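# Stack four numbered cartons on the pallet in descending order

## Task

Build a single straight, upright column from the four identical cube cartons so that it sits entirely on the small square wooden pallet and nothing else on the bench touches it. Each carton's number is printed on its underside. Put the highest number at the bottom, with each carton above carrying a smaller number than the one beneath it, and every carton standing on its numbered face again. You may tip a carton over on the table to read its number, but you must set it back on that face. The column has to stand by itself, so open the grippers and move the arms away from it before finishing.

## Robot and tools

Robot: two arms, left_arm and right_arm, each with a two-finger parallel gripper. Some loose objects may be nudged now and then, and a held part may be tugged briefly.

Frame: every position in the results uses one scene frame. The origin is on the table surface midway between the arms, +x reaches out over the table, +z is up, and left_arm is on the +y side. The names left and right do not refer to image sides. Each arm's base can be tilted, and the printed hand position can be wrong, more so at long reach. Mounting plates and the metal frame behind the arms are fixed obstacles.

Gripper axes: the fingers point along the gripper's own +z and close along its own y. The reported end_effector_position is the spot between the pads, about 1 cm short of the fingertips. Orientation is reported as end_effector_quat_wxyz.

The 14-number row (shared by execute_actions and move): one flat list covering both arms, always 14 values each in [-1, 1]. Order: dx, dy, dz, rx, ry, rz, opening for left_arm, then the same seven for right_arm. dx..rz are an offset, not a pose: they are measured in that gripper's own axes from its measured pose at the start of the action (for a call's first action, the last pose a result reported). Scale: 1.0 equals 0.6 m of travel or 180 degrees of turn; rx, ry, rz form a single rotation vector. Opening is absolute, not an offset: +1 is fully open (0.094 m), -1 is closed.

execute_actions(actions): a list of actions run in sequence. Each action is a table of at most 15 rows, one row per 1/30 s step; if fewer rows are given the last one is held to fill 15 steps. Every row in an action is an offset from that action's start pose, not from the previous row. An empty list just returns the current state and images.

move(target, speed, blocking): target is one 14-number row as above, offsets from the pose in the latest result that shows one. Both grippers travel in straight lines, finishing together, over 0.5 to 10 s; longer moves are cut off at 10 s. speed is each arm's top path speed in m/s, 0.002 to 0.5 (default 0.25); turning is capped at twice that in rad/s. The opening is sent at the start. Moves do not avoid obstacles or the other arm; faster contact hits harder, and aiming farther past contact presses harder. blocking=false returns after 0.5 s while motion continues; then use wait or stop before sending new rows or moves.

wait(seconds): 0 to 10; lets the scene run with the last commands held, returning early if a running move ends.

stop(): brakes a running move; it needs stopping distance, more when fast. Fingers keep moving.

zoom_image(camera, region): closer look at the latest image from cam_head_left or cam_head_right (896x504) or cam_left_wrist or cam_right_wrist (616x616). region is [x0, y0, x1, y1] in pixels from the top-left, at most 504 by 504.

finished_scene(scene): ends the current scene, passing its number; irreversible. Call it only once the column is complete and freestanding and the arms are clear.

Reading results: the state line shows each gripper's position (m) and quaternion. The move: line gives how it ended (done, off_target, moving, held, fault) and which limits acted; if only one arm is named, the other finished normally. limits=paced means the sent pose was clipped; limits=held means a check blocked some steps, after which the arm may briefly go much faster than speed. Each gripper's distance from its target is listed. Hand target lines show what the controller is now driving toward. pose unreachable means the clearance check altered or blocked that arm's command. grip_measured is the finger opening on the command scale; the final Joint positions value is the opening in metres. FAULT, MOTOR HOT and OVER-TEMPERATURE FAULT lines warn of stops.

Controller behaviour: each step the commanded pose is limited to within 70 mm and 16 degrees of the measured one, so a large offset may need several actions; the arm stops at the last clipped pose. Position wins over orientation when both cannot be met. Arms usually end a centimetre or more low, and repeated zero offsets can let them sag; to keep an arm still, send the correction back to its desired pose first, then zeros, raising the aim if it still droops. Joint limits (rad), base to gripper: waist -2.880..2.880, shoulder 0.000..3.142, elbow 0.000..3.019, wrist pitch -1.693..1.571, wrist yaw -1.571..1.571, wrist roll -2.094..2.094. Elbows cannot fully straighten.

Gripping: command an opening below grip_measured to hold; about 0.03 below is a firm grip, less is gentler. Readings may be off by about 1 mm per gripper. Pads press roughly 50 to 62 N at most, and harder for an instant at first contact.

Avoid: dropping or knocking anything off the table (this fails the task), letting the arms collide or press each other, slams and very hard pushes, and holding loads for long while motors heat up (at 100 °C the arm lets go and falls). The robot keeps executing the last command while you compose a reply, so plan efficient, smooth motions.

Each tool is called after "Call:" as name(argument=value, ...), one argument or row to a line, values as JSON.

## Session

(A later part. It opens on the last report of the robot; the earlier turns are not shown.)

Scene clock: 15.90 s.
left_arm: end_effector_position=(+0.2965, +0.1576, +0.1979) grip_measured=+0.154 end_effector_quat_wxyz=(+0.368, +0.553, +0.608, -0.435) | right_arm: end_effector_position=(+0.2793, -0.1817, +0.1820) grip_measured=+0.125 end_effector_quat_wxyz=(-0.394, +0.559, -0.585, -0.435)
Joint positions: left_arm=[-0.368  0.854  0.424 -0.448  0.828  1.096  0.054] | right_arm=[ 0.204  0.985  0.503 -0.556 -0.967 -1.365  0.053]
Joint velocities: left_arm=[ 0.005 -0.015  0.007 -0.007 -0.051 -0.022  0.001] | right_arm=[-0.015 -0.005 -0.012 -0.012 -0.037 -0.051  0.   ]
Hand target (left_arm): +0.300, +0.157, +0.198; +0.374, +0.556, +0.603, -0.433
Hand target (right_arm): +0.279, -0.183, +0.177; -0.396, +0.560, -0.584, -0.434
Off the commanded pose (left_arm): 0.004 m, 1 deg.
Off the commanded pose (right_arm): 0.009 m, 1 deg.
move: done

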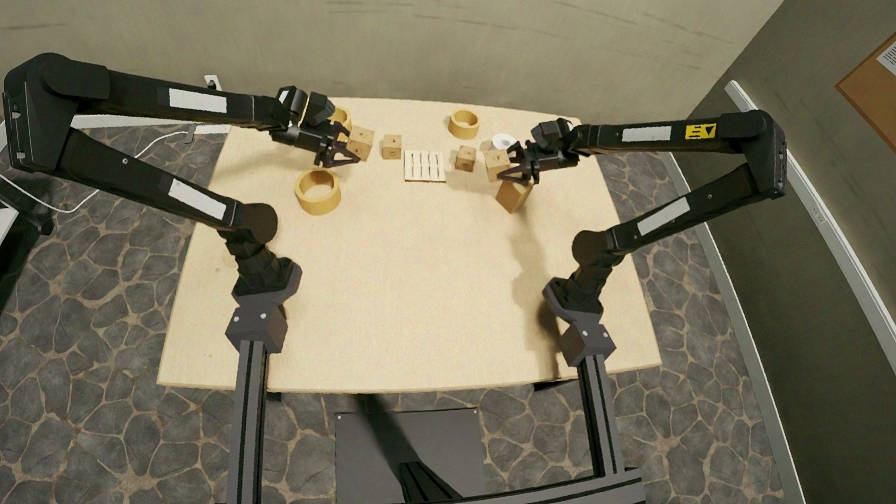

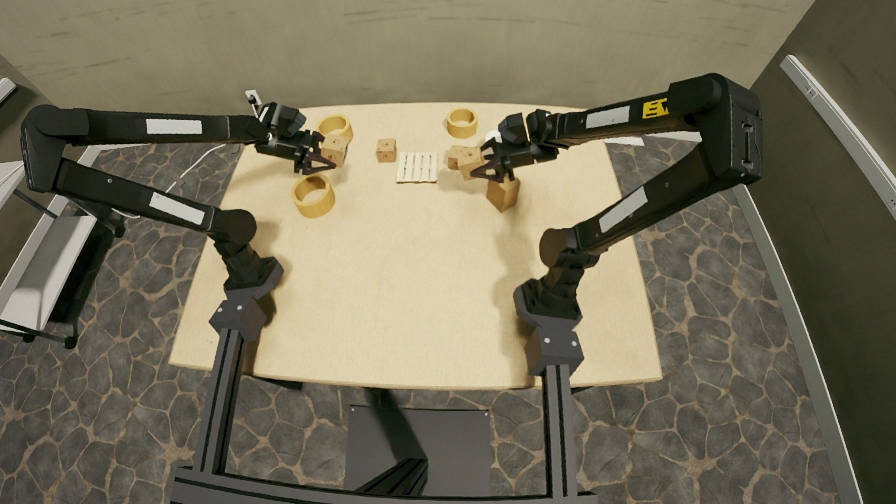

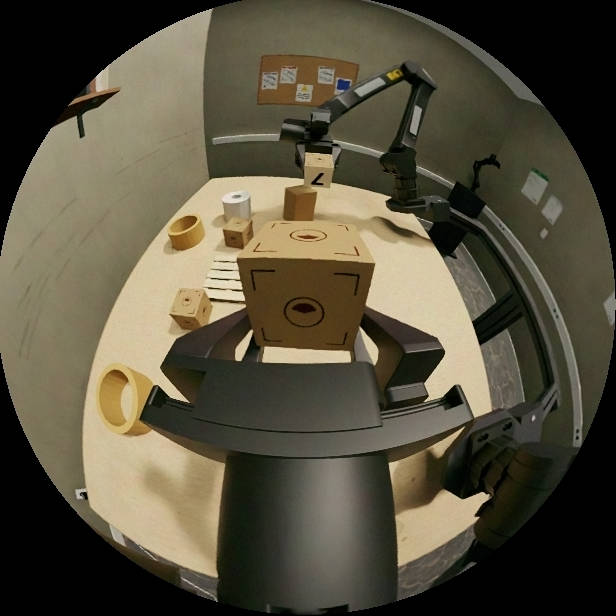

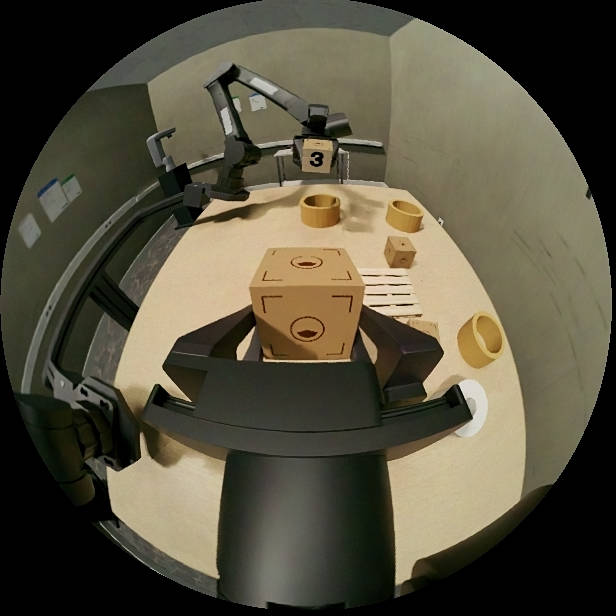

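Call:
move(
  target=[0,0,0,0,0.39,0,0.11,0,0,0.05,0,0.4,0,0.09],
  speed=0.4,
)

Call:
move(
  target=[0,-0.1,0.22,0,0,0,0.11,0,0.1,0.19,0,0,0,0.09],
  speed=0.2,
)

Scene clock: 18.57 s.
left_arm: end_effector_position=(+0.2851, +0.1678, +0.1869) grip_measured=+0.154 end_effector_quat_wxyz=(-0.061, +0.709, +0.701, -0.033) | right_arm: end_effector_position=(+0.2637, -0.1679, +0.1579) grip_measured=+0.125 end_effector_quat_wxyz=(+0.049, +0.715, -0.697, -0.023)
Joint positions: left_arm=[-0.976  1.206  0.85  -1.253 -0.395  0.599  0.054] | right_arm=[ 0.893  1.247  0.836 -1.14   0.423 -0.73   0.053]
Joint velocities: left_arm=[-0.005 -0.005  0.012 -0.007  0.022  0.007 -0.001] | right_arm=[-0.015 -0.015 -0.002 -0.022 -0.007  0.066  0.   ]
Hand target (left_arm): +0.296, +0.159, +0.199; -0.048, +0.703, +0.708, -0.034
Hand target (right_arm): +0.278, -0.156, +0.170; +0.034, +0.709, -0.705, -0.022
Off the commanded pose (left_arm): 0.019 m, 2 deg.
Off the commanded pose (right_arm): 0.026 m, 3 deg.
move: off_target (left_arm, right_arm)

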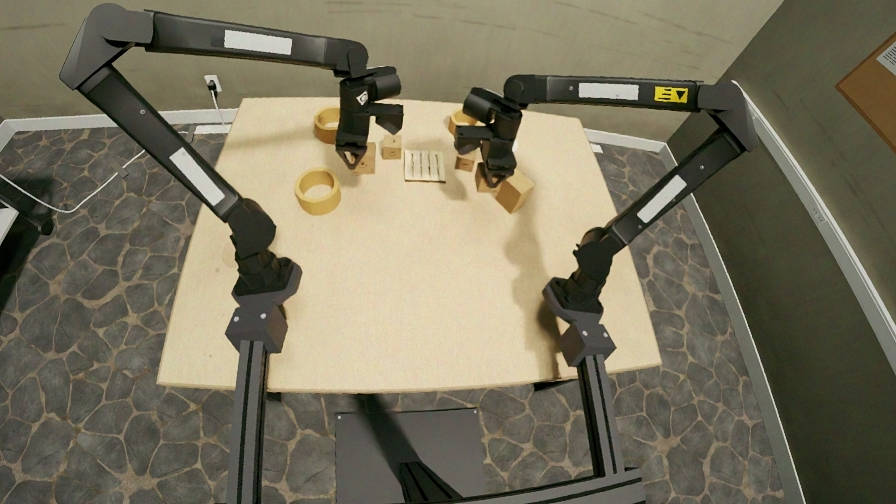

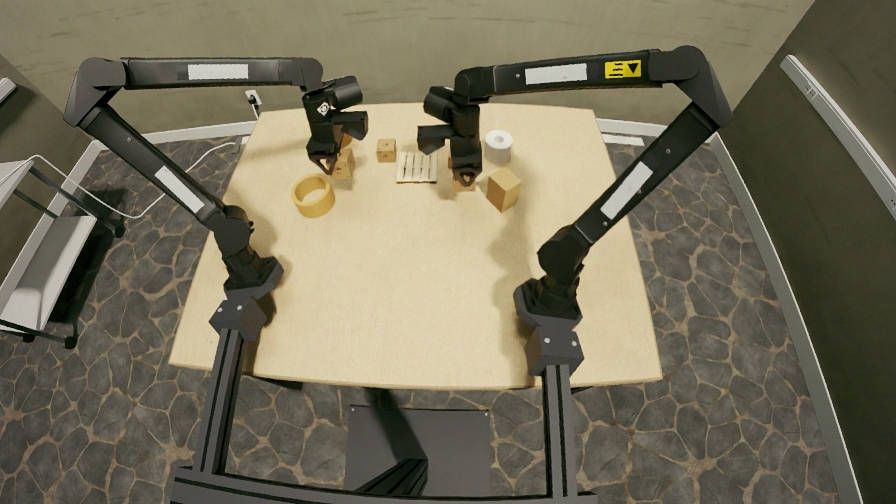

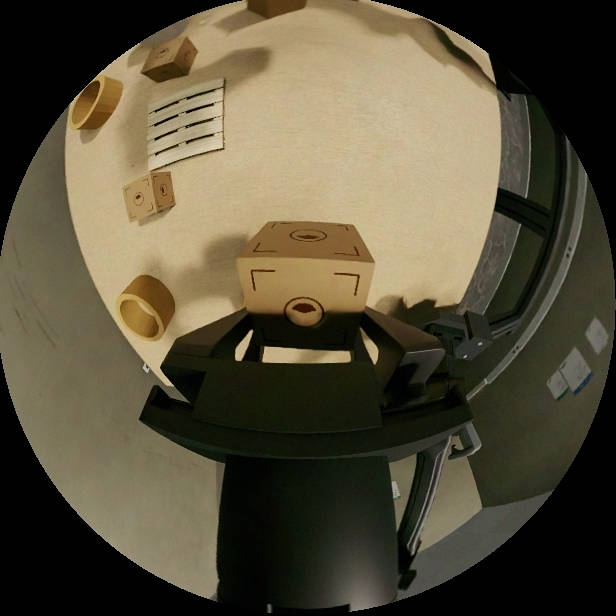

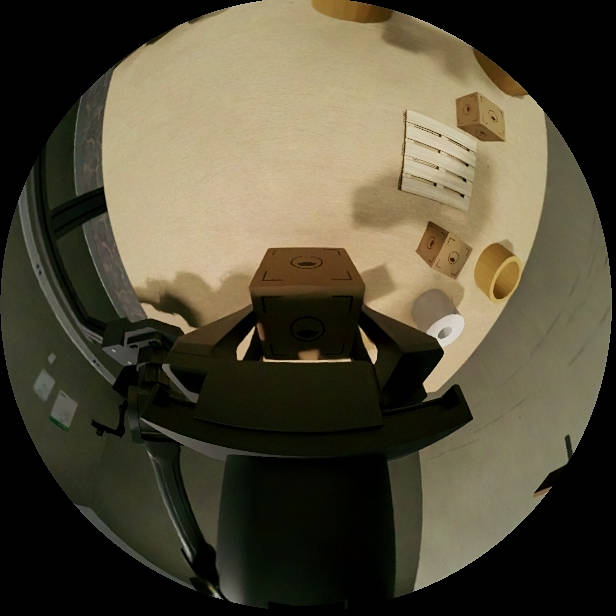

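Scene clock: 19.77 s.
left_arm: end_effector_position=(+0.2035, +0.1755, +0.0647) grip_measured=+0.154 end_effector_quat_wxyz=(-0.065, +0.709, +0.701, -0.033) | right_arm: end_effector_position=(+0.1942, -0.1718, +0.0549) grip_measured=+0.125 end_effector_quat_wxyz=(+0.044, +0.714, -0.698, -0.023)
Joint positions: left_arm=[-0.966  1.355  0.531 -0.791 -0.395  0.605  0.054] | right_arm=[ 0.879  1.37   0.564 -0.727  0.423 -0.746  0.053]
Joint velocities: left_arm=[-0.015 -0.024 -0.007  0.007  0.022  0.022 -0.001] | right_arm=[-0.005  0.005 -0.002 -0.002  0.007  0.007 -0.001]
Hand target (left_arm): +0.208, +0.173, +0.064; -0.061, +0.709, +0.702, -0.033
Hand target (right_arm): +0.194, -0.174, +0.050; +0.048, +0.715, -0.697, -0.023
Off the commanded pose (left_arm): 0.005 m, 1 deg.
Off the commanded pose (right_arm): 0.005 m, 1 deg.
move: done

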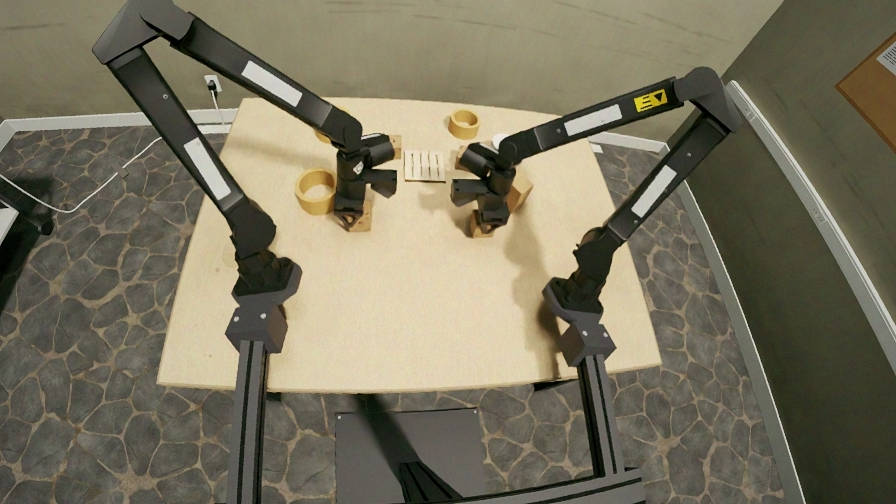

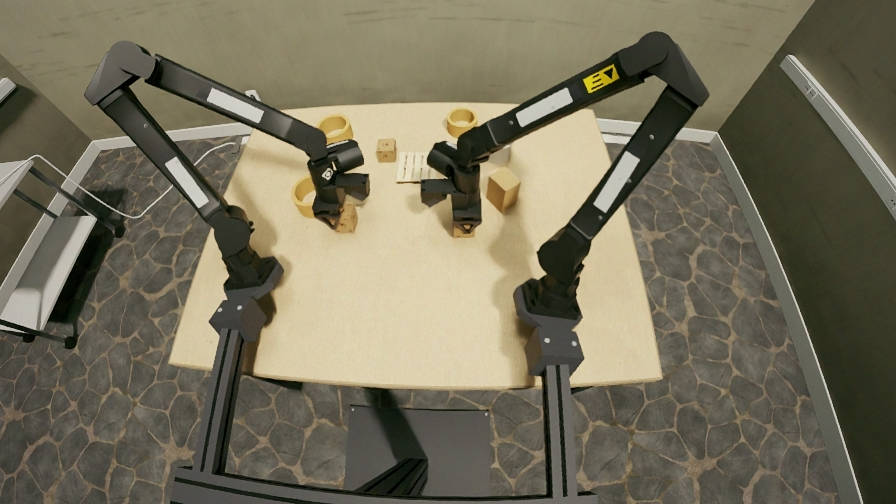

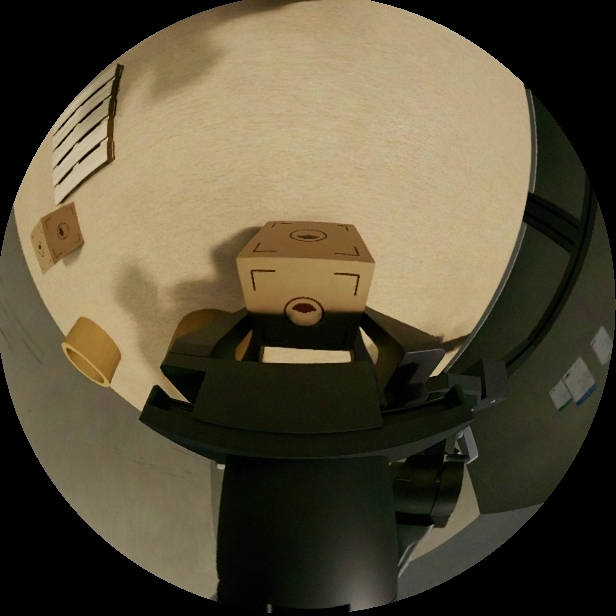

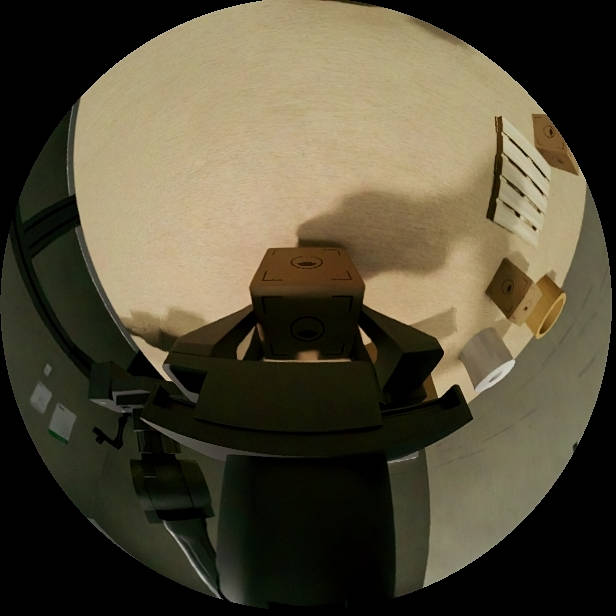

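Call:
move(
  target=[0,0.015,0.058,-0.06,0.005,0,0.11,0,-0.01,0.047,0.033,-0.01,0,0.09],
  speed=0.06,
)

Scene clock: 22.10 s.
left_arm: end_effector_position=(+0.2092, +0.1803, +0.0300) grip_measured=+0.155 end_effector_quat_wxyz=(-0.007, +0.704, +0.709, +0.038) | right_arm: end_effector_position=(+0.2011, -0.1673, +0.0335) grip_measured=+0.125 end_effector_quat_wxyz=(-0.015, +0.712, -0.702, +0.000)
Joint positions: left_arm=[-0.973  1.433  0.44  -0.522 -0.554  0.622  0.054] | right_arm=[ 0.865  1.391  0.491 -0.497  0.469 -0.809  0.053]
Joint velocities: left_arm=[-0.005 -0.005 -0.007 -0.002 -0.022  0.037 -0.   ] | right_arm=[-0.005 -0.015 -0.002  0.002 -0.051 -0.051 -0.001]
Hand target (left_arm): +0.207, +0.177, +0.029; -0.004, +0.712, +0.701, +0.039
Hand target (right_arm): +0.198, -0.173, +0.027; -0.005, +0.715, -0.699, +0.002
Off the commanded pose (left_arm): 0.004 m, 1 deg.
Off the commanded pose (right_arm): 0.010 m, 1 deg.
move: done

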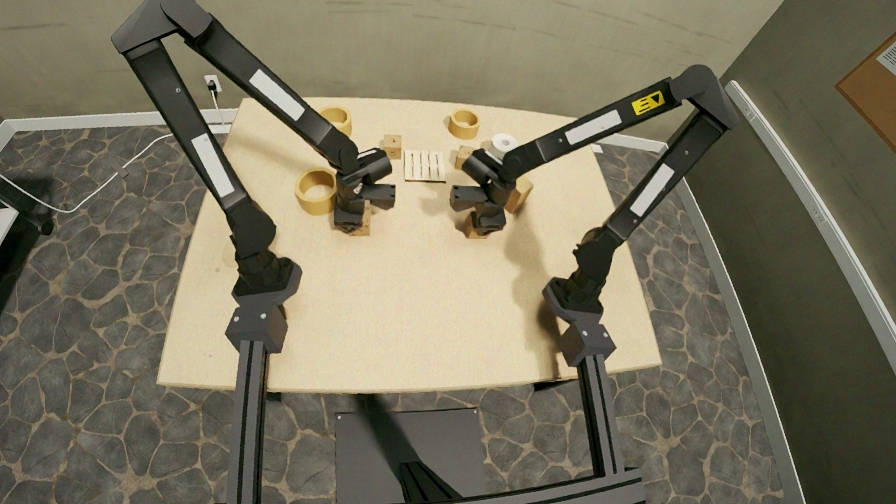

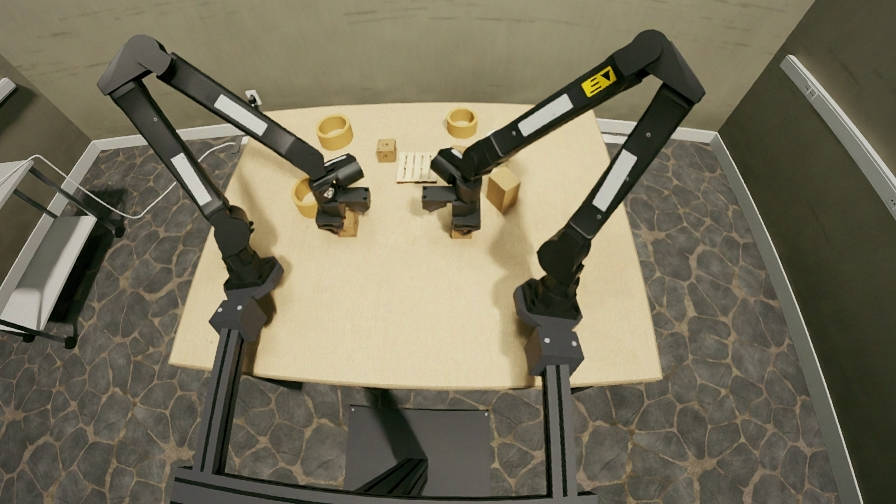

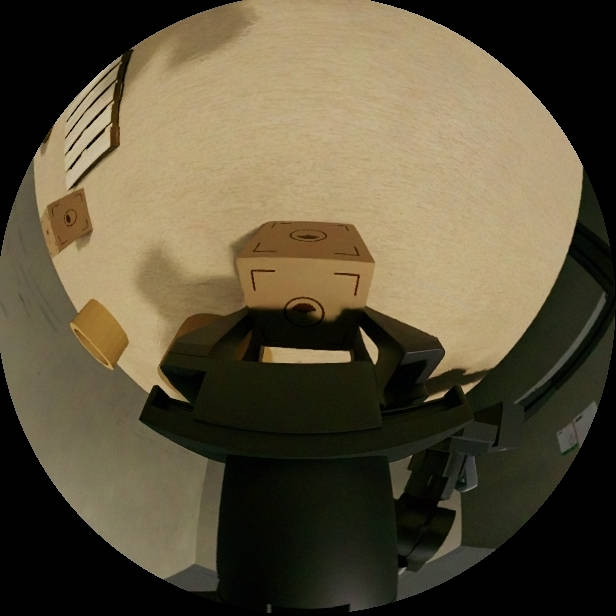

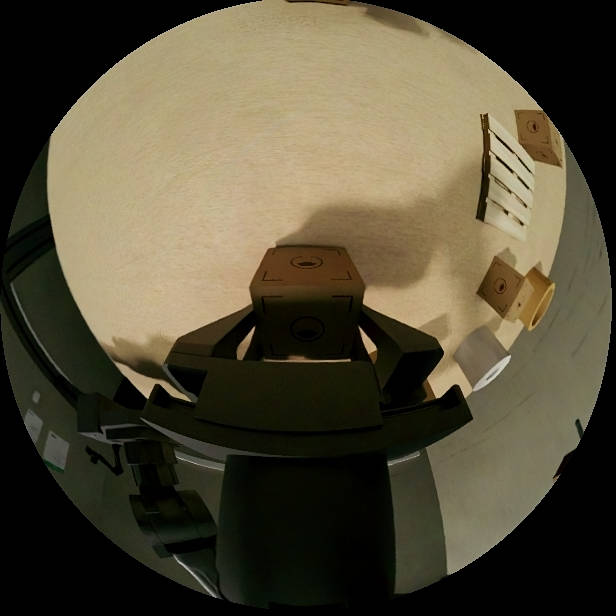

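Call:
move(
  target=[0,0,0.004,0,0,0,0.11,0,0,0.012,0,0,0,0.09],
  speed=0.03,
)

Call:
move(
  target=[0,0,0,0,0,0,1,0,0,0,0,0,0,1],
)

Call:
move(
  target=[0,0,-0.14,0.015,0,0,1,0,0,-0.15,0,0,0,1],
)

Call:
move(
  target=[-0.17,0.46,-0.03,0,0,0,1,0,-0.4,-0.03,0,0,0.15,1],
)

Scene clock: 23.10 s.
left_arm: end_effector_position=(+0.2093, +0.1802, +0.0300) grip_measured=+0.155 end_effector_quat_wxyz=(-0.006, +0.704, +0.709, +0.038) | right_arm: end_effector_position=(+0.2042, -0.1638, +0.0332) grip_measured=+0.125 end_effector_quat_wxyz=(-0.024, +0.709, -0.705, +0.000)
Joint positions: left_arm=[-0.973  1.433  0.44  -0.521 -0.554  0.623  0.054] | right_arm=[ 0.865  1.394  0.491 -0.475  0.468 -0.81   0.053]
Joint velocities: left_arm=[-0.015  0.005  0.007  0.002 -0.081 -0.022  0.   ] | right_arm=[-0.015 -0.005 -0.002 -0.007  0.022 -0.051 -0.   ]
Hand target (left_arm): +0.209, +0.180, +0.028; -0.007, +0.704, +0.709, +0.038
Hand target (right_arm): +0.201, -0.167, +0.027; -0.015, +0.712, -0.702, -0.000
Off the commanded pose (left_arm): 0.002 m, 0 deg.
Off the commanded pose (right_arm): 0.008 m, 1 deg.
move: done

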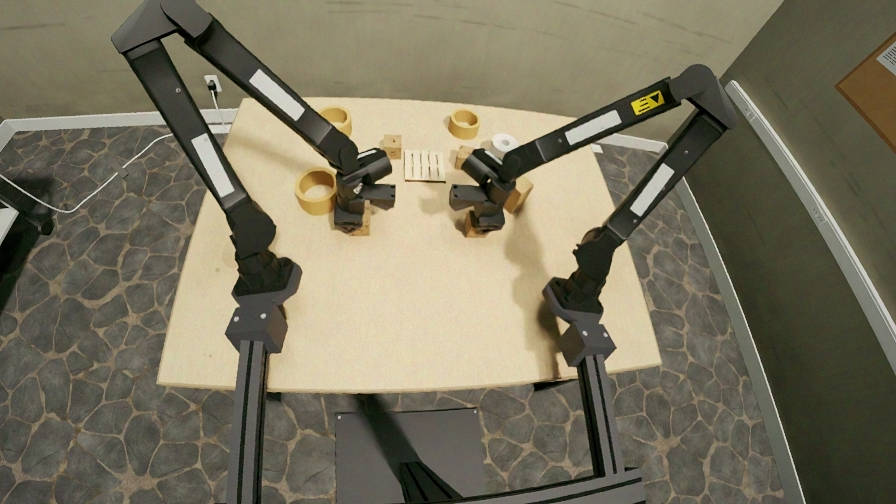

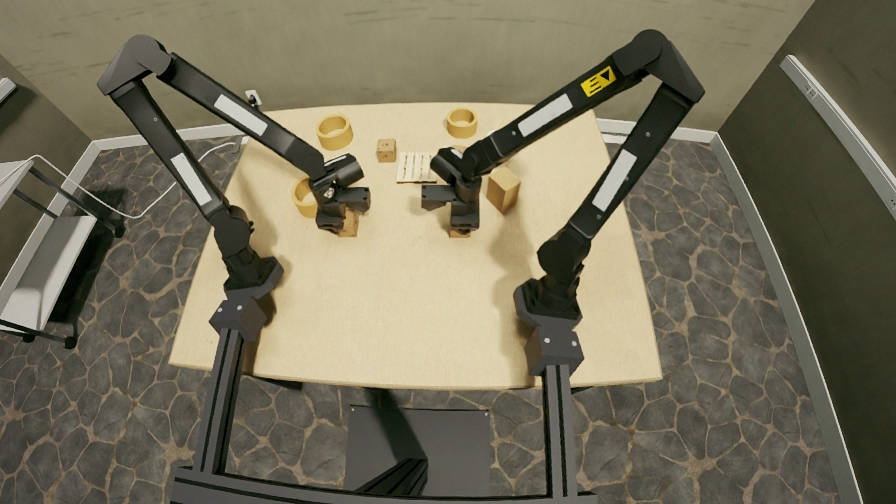

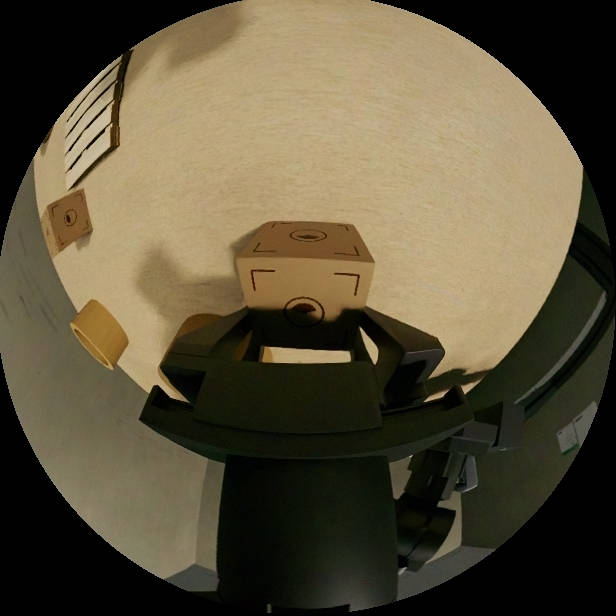

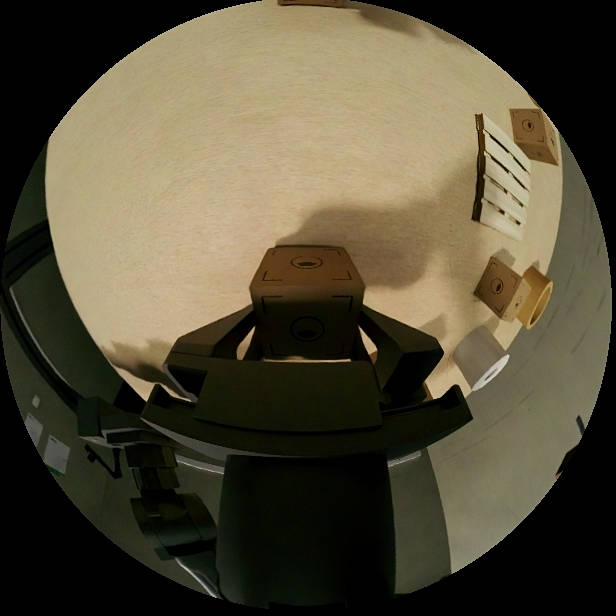

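Scene clock: 23.60 s.
left_arm: end_effector_position=(+0.2093, +0.1802, +0.0300) grip_measured=+1.000 end_effector_quat_wxyz=(-0.006, +0.704, +0.709, +0.038) | right_arm: end_effector_position=(+0.2042, -0.1638, +0.0332) grip_measured=+1.000 end_effector_quat_wxyz=(-0.024, +0.709, -0.705, +0.000)
Joint positions: left_arm=[-0.973  1.433  0.44  -0.521 -0.554  0.623  0.094] | right_arm=[ 0.865  1.394  0.491 -0.475  0.468 -0.81   0.094]
Joint velocities: left_arm=[-0.005 -0.005 -0.022 -0.012  0.022 -0.051  0.   ] | right_arm=[-0.005 -0.005  0.017  0.007  0.051 -0.037  0.   ]
Hand target (left_arm): +0.209, +0.180, +0.030; -0.006, +0.704, +0.709, +0.038
Hand target (right_arm): +0.204, -0.164, +0.033; -0.024, +0.709, -0.705, +0.000
Off the commanded pose (left_arm): 0.000 m, 0 deg.
Off the commanded pose (right_arm): 0.000 m, 0 deg.
move: done

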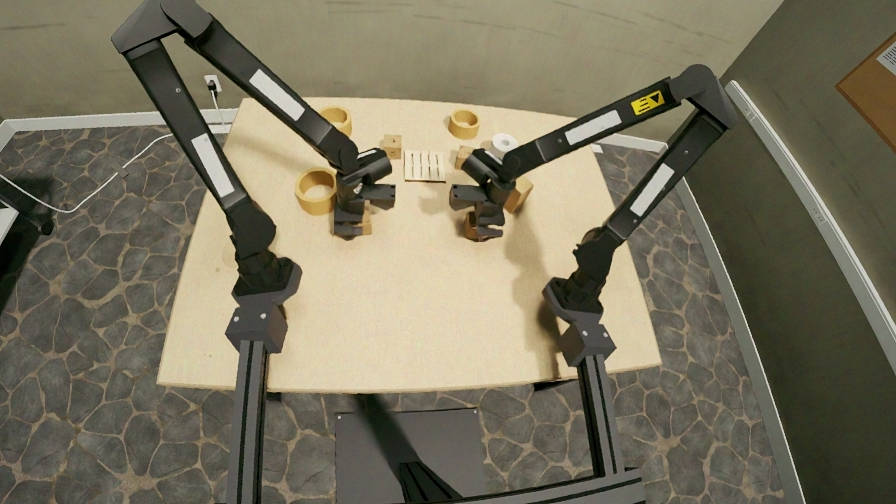

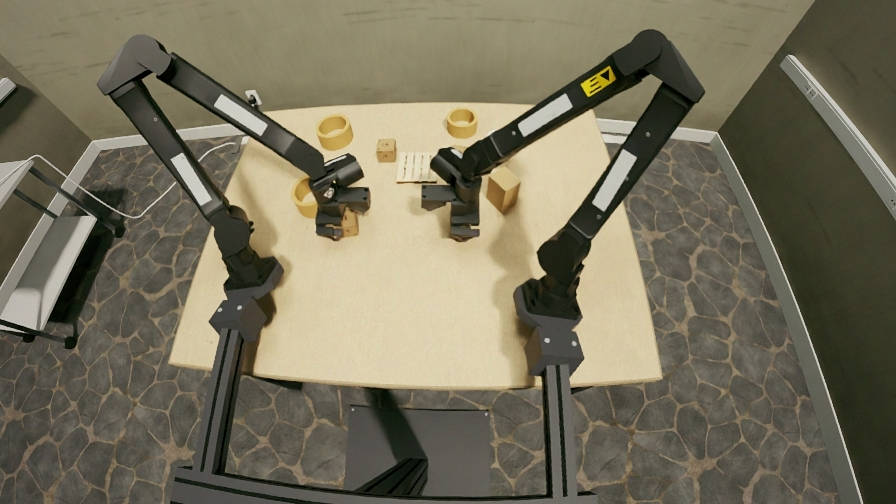

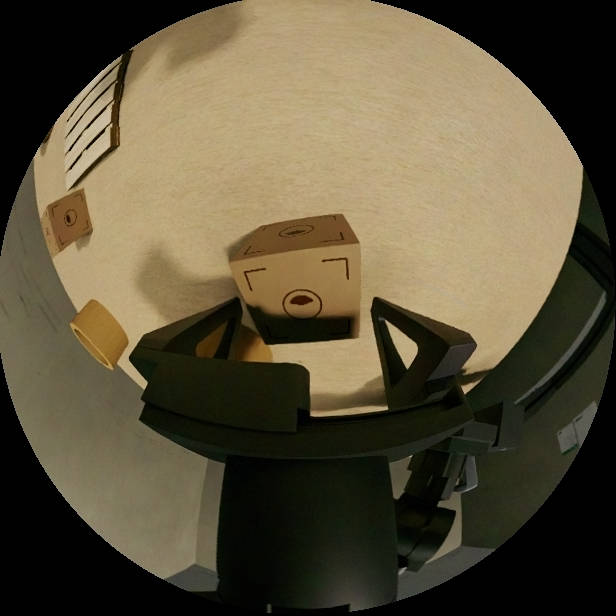

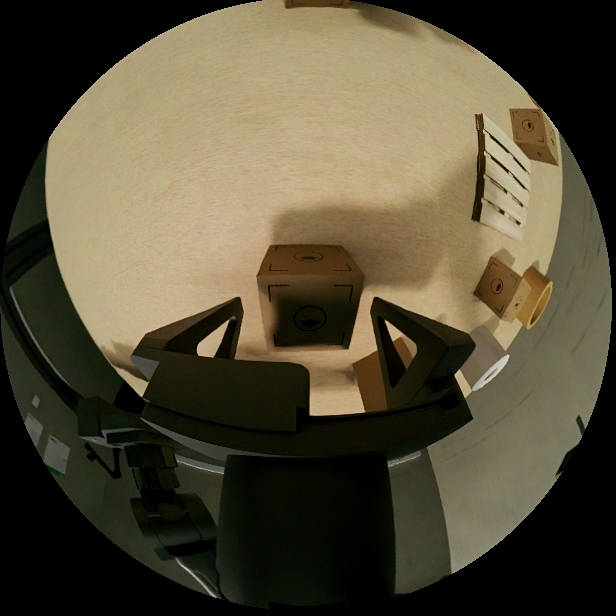

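Scene clock: 24.57 s.
left_arm: end_effector_position=(+0.2003, +0.1834, +0.1069) grip_measured=+1.000 end_effector_quat_wxyz=(-0.030, +0.710, +0.703, +0.026) | right_arm: end_effector_position=(+0.1890, -0.1772, +0.1112) grip_measured=+1.000 end_effector_quat_wxyz=(-0.008, +0.717, -0.697, +0.003)
Joint positions: left_arm=[-1.118  1.235  0.529 -0.941 -0.517  0.447  0.094] | right_arm=[ 1.014  1.166  0.543 -0.867  0.493 -0.648  0.094]
Joint velocities: left_arm=[-0.015 -0.015  0.012 -0.002  0.022 -0.022  0.   ] | right_arm=[-0.015 -0.005  0.007 -0.002 -0.022 -0.022  0.   ]
Hand target (left_arm): +0.206, +0.176, +0.114; -0.022, +0.704, +0.710, +0.022
Hand target (right_arm): +0.200, -0.167, +0.122; -0.023, +0.709, -0.705, +0.001
Off the commanded pose (left_arm): 0.012 m, 1 deg.
Off the commanded pose (right_arm): 0.020 m, 2 deg.
move: off_target (left_arm, right_arm)

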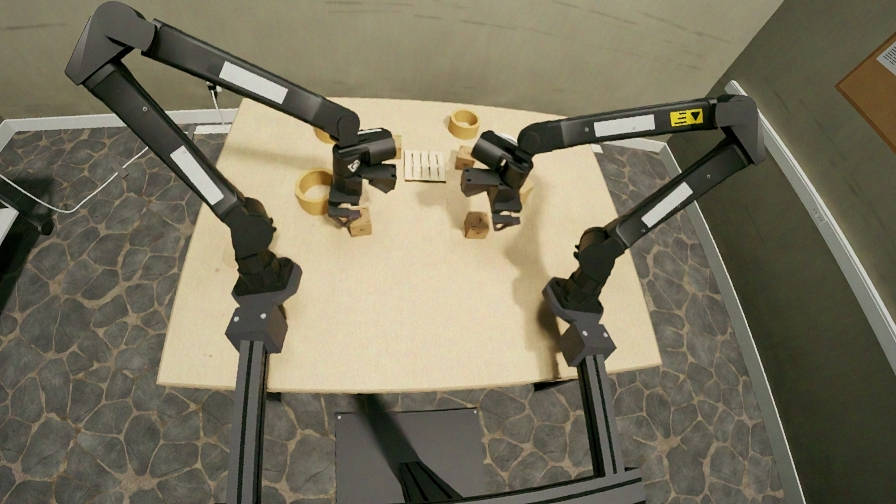

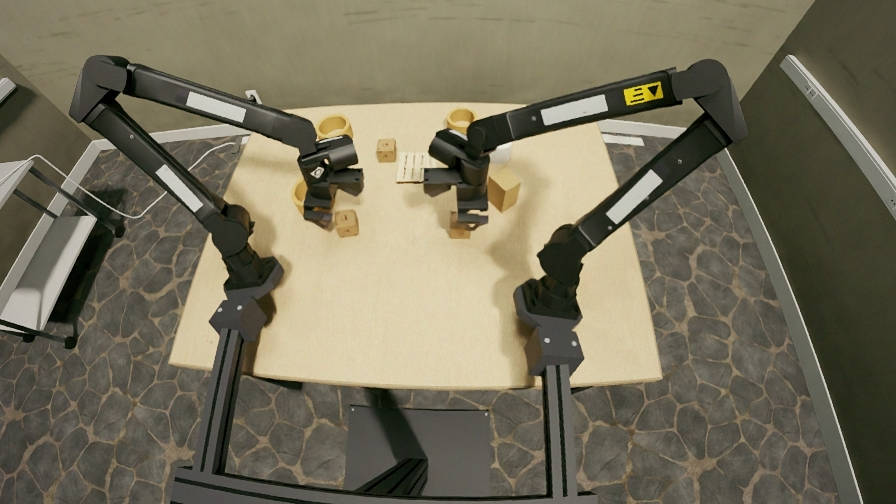

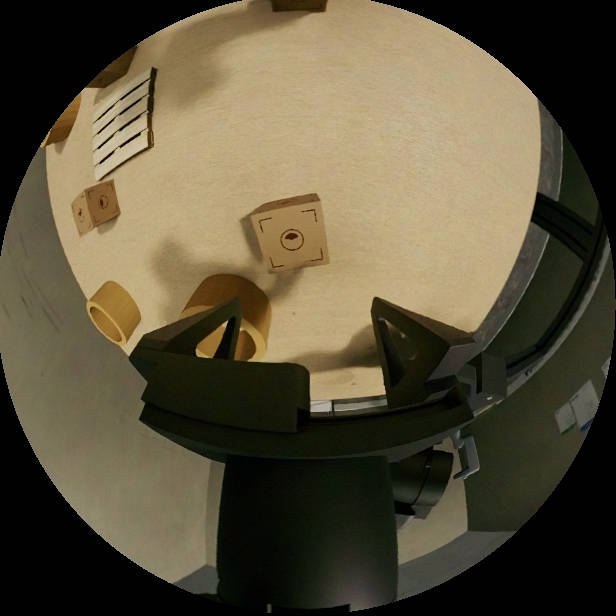

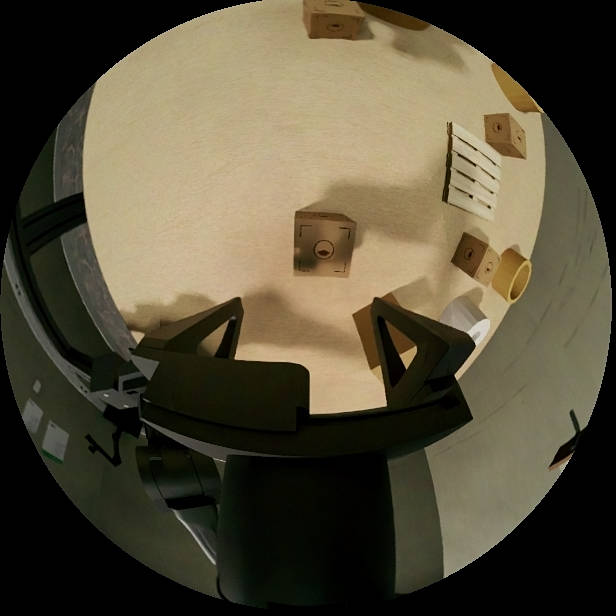

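Scene clock: 26.27 s.
left_arm: end_effector_position=(+0.4675, +0.0823, +0.1152) grip_measured=+1.000 end_effector_quat_wxyz=(-0.031, +0.706, +0.707, +0.026) | right_arm: end_effector_position=(+0.4154, -0.1724, +0.1385) grip_measured=+1.000 end_effector_quat_wxyz=(+0.012, -0.544, +0.839, +0.003)
Joint positions: left_arm=[-0.773  1.66   1.282 -1.075 -0.509  0.834  0.094] | right_arm=[ 0.636  1.394  1.081 -0.984  0.418 -0.62   0.094]
Joint velocities: left_arm=[-0.005  0.005 -0.002 -0.002 -0.022  0.007  0.   ] | right_arm=[-0.024 -0.005  0.002  0.002 -0.051  0.037  0.   ]
Hand target (left_arm): +0.475, +0.078, +0.115; -0.031, +0.710, +0.704, +0.024
Hand target (right_arm): +0.428, -0.170, +0.138; +0.012, -0.533, +0.846, +0.003
Off the commanded pose (left_arm): 0.009 m, 1 deg.
Off the commanded pose (right_arm): 0.014 m, 2 deg.
move: off_target (right_arm)

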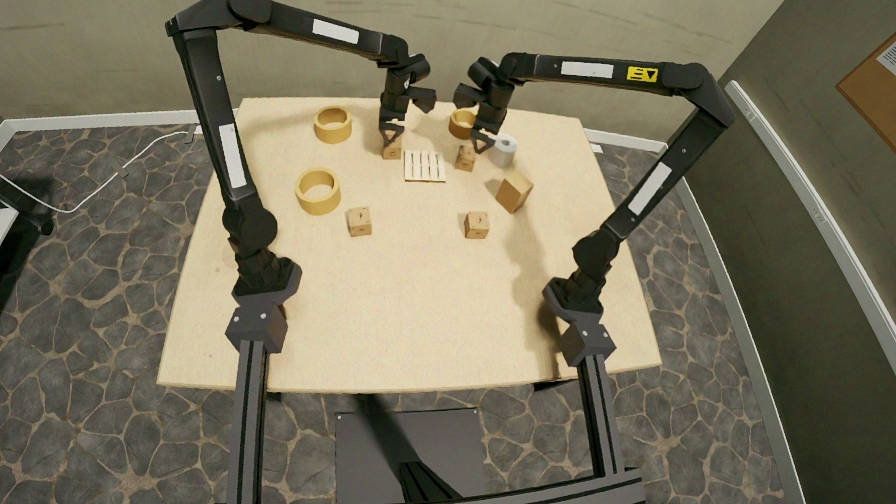

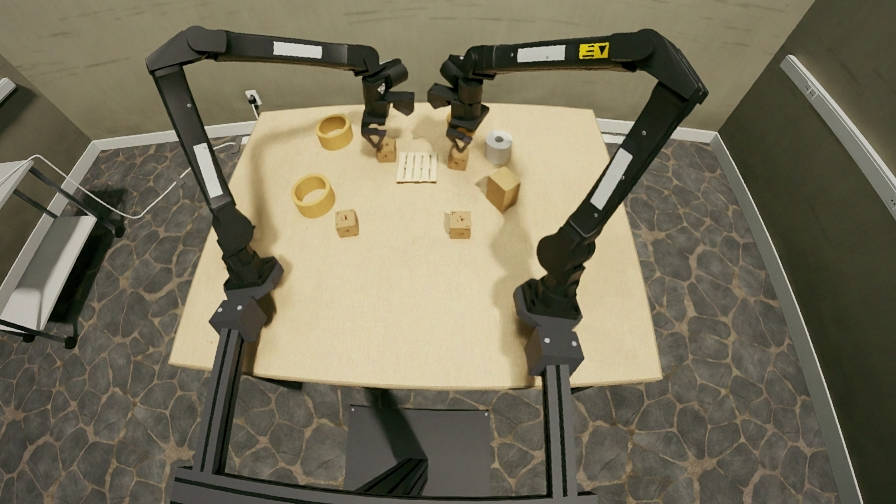

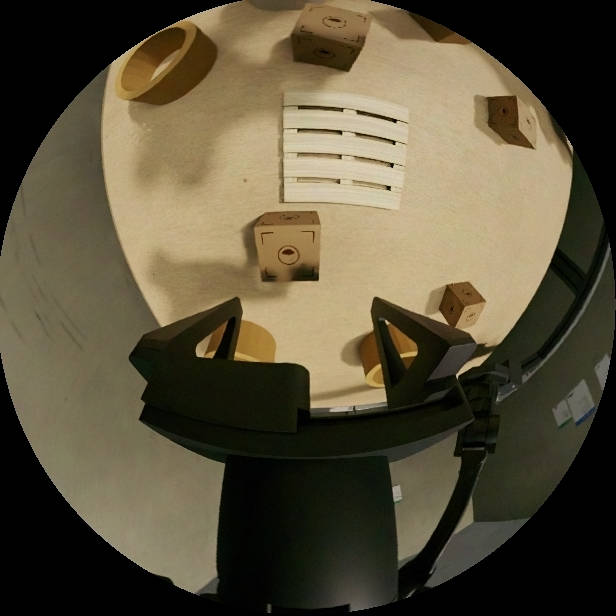

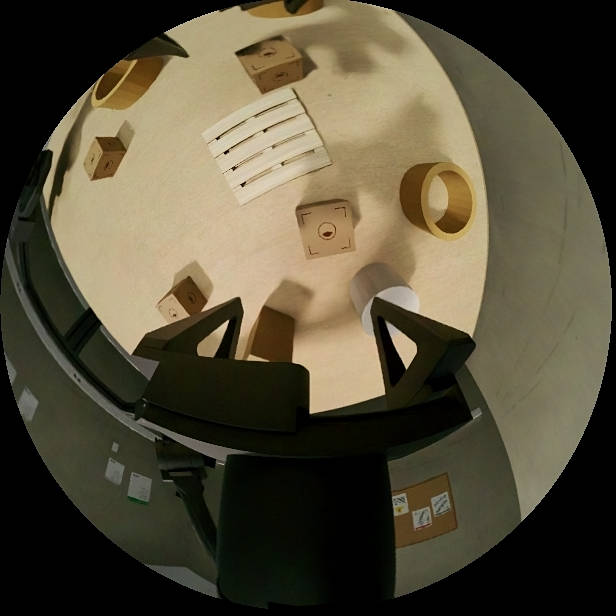

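Call:
move(
  target=[-0.02,0.035,0.135,-0.02,0,0,1,0,-0.03,0,0,0,-0.045,1],
  speed=0.1,
)

Scene clock: 27.73 s.
left_arm: end_effector_position=(+0.4864, +0.0759, +0.0404) grip_measured=+1.000 end_effector_quat_wxyz=(-0.006, +0.704, +0.709, +0.045) | right_arm: end_effector_position=(+0.4170, -0.1782, +0.1357) grip_measured=+1.000 end_effector_quat_wxyz=(+0.008, -0.603, +0.797, +0.004)
Joint positions: left_arm=[-0.706  1.772  1.244 -0.826 -0.531  0.931  0.094] | right_arm=[ 0.619  1.394  1.081 -0.986  0.411 -0.779  0.094]
Joint velocities: left_arm=[-0.015 -0.005  0.002  0.007 -0.007  0.051  0.   ] | right_arm=[ 0.005 -0.005 -0.007  0.007 -0.007 -0.007  0.   ]
Hand target (left_arm): +0.488, +0.076, +0.033; -0.009, +0.707, +0.706, +0.047
Hand target (right_arm): +0.431, -0.180, +0.139; +0.013, -0.602, +0.798, +0.002
Off the commanded pose (left_arm): 0.007 m, 1 deg.
Off the commanded pose (right_arm): 0.015 m, 1 deg.
move: off_target (right_arm)

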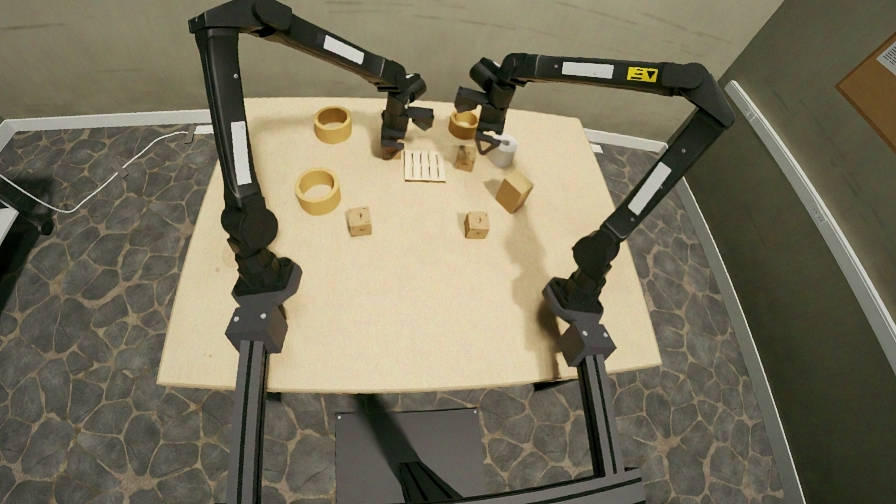

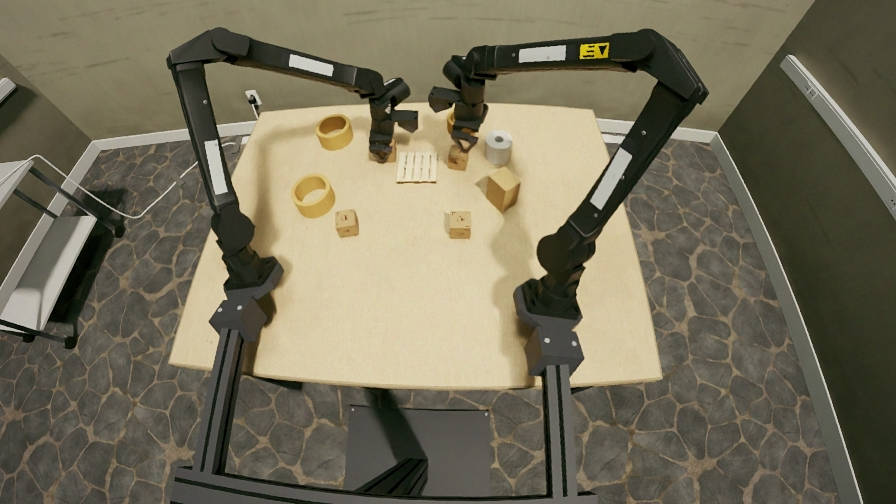

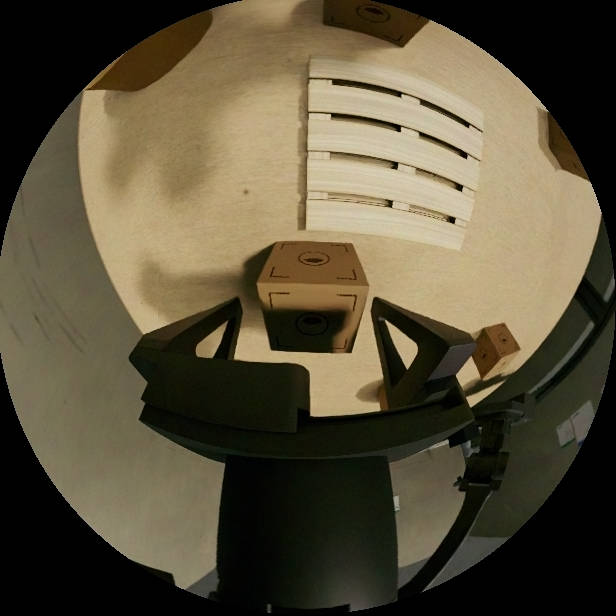

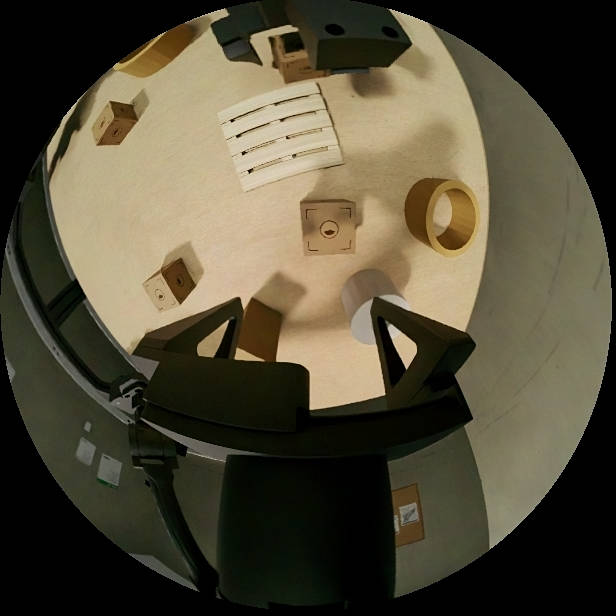

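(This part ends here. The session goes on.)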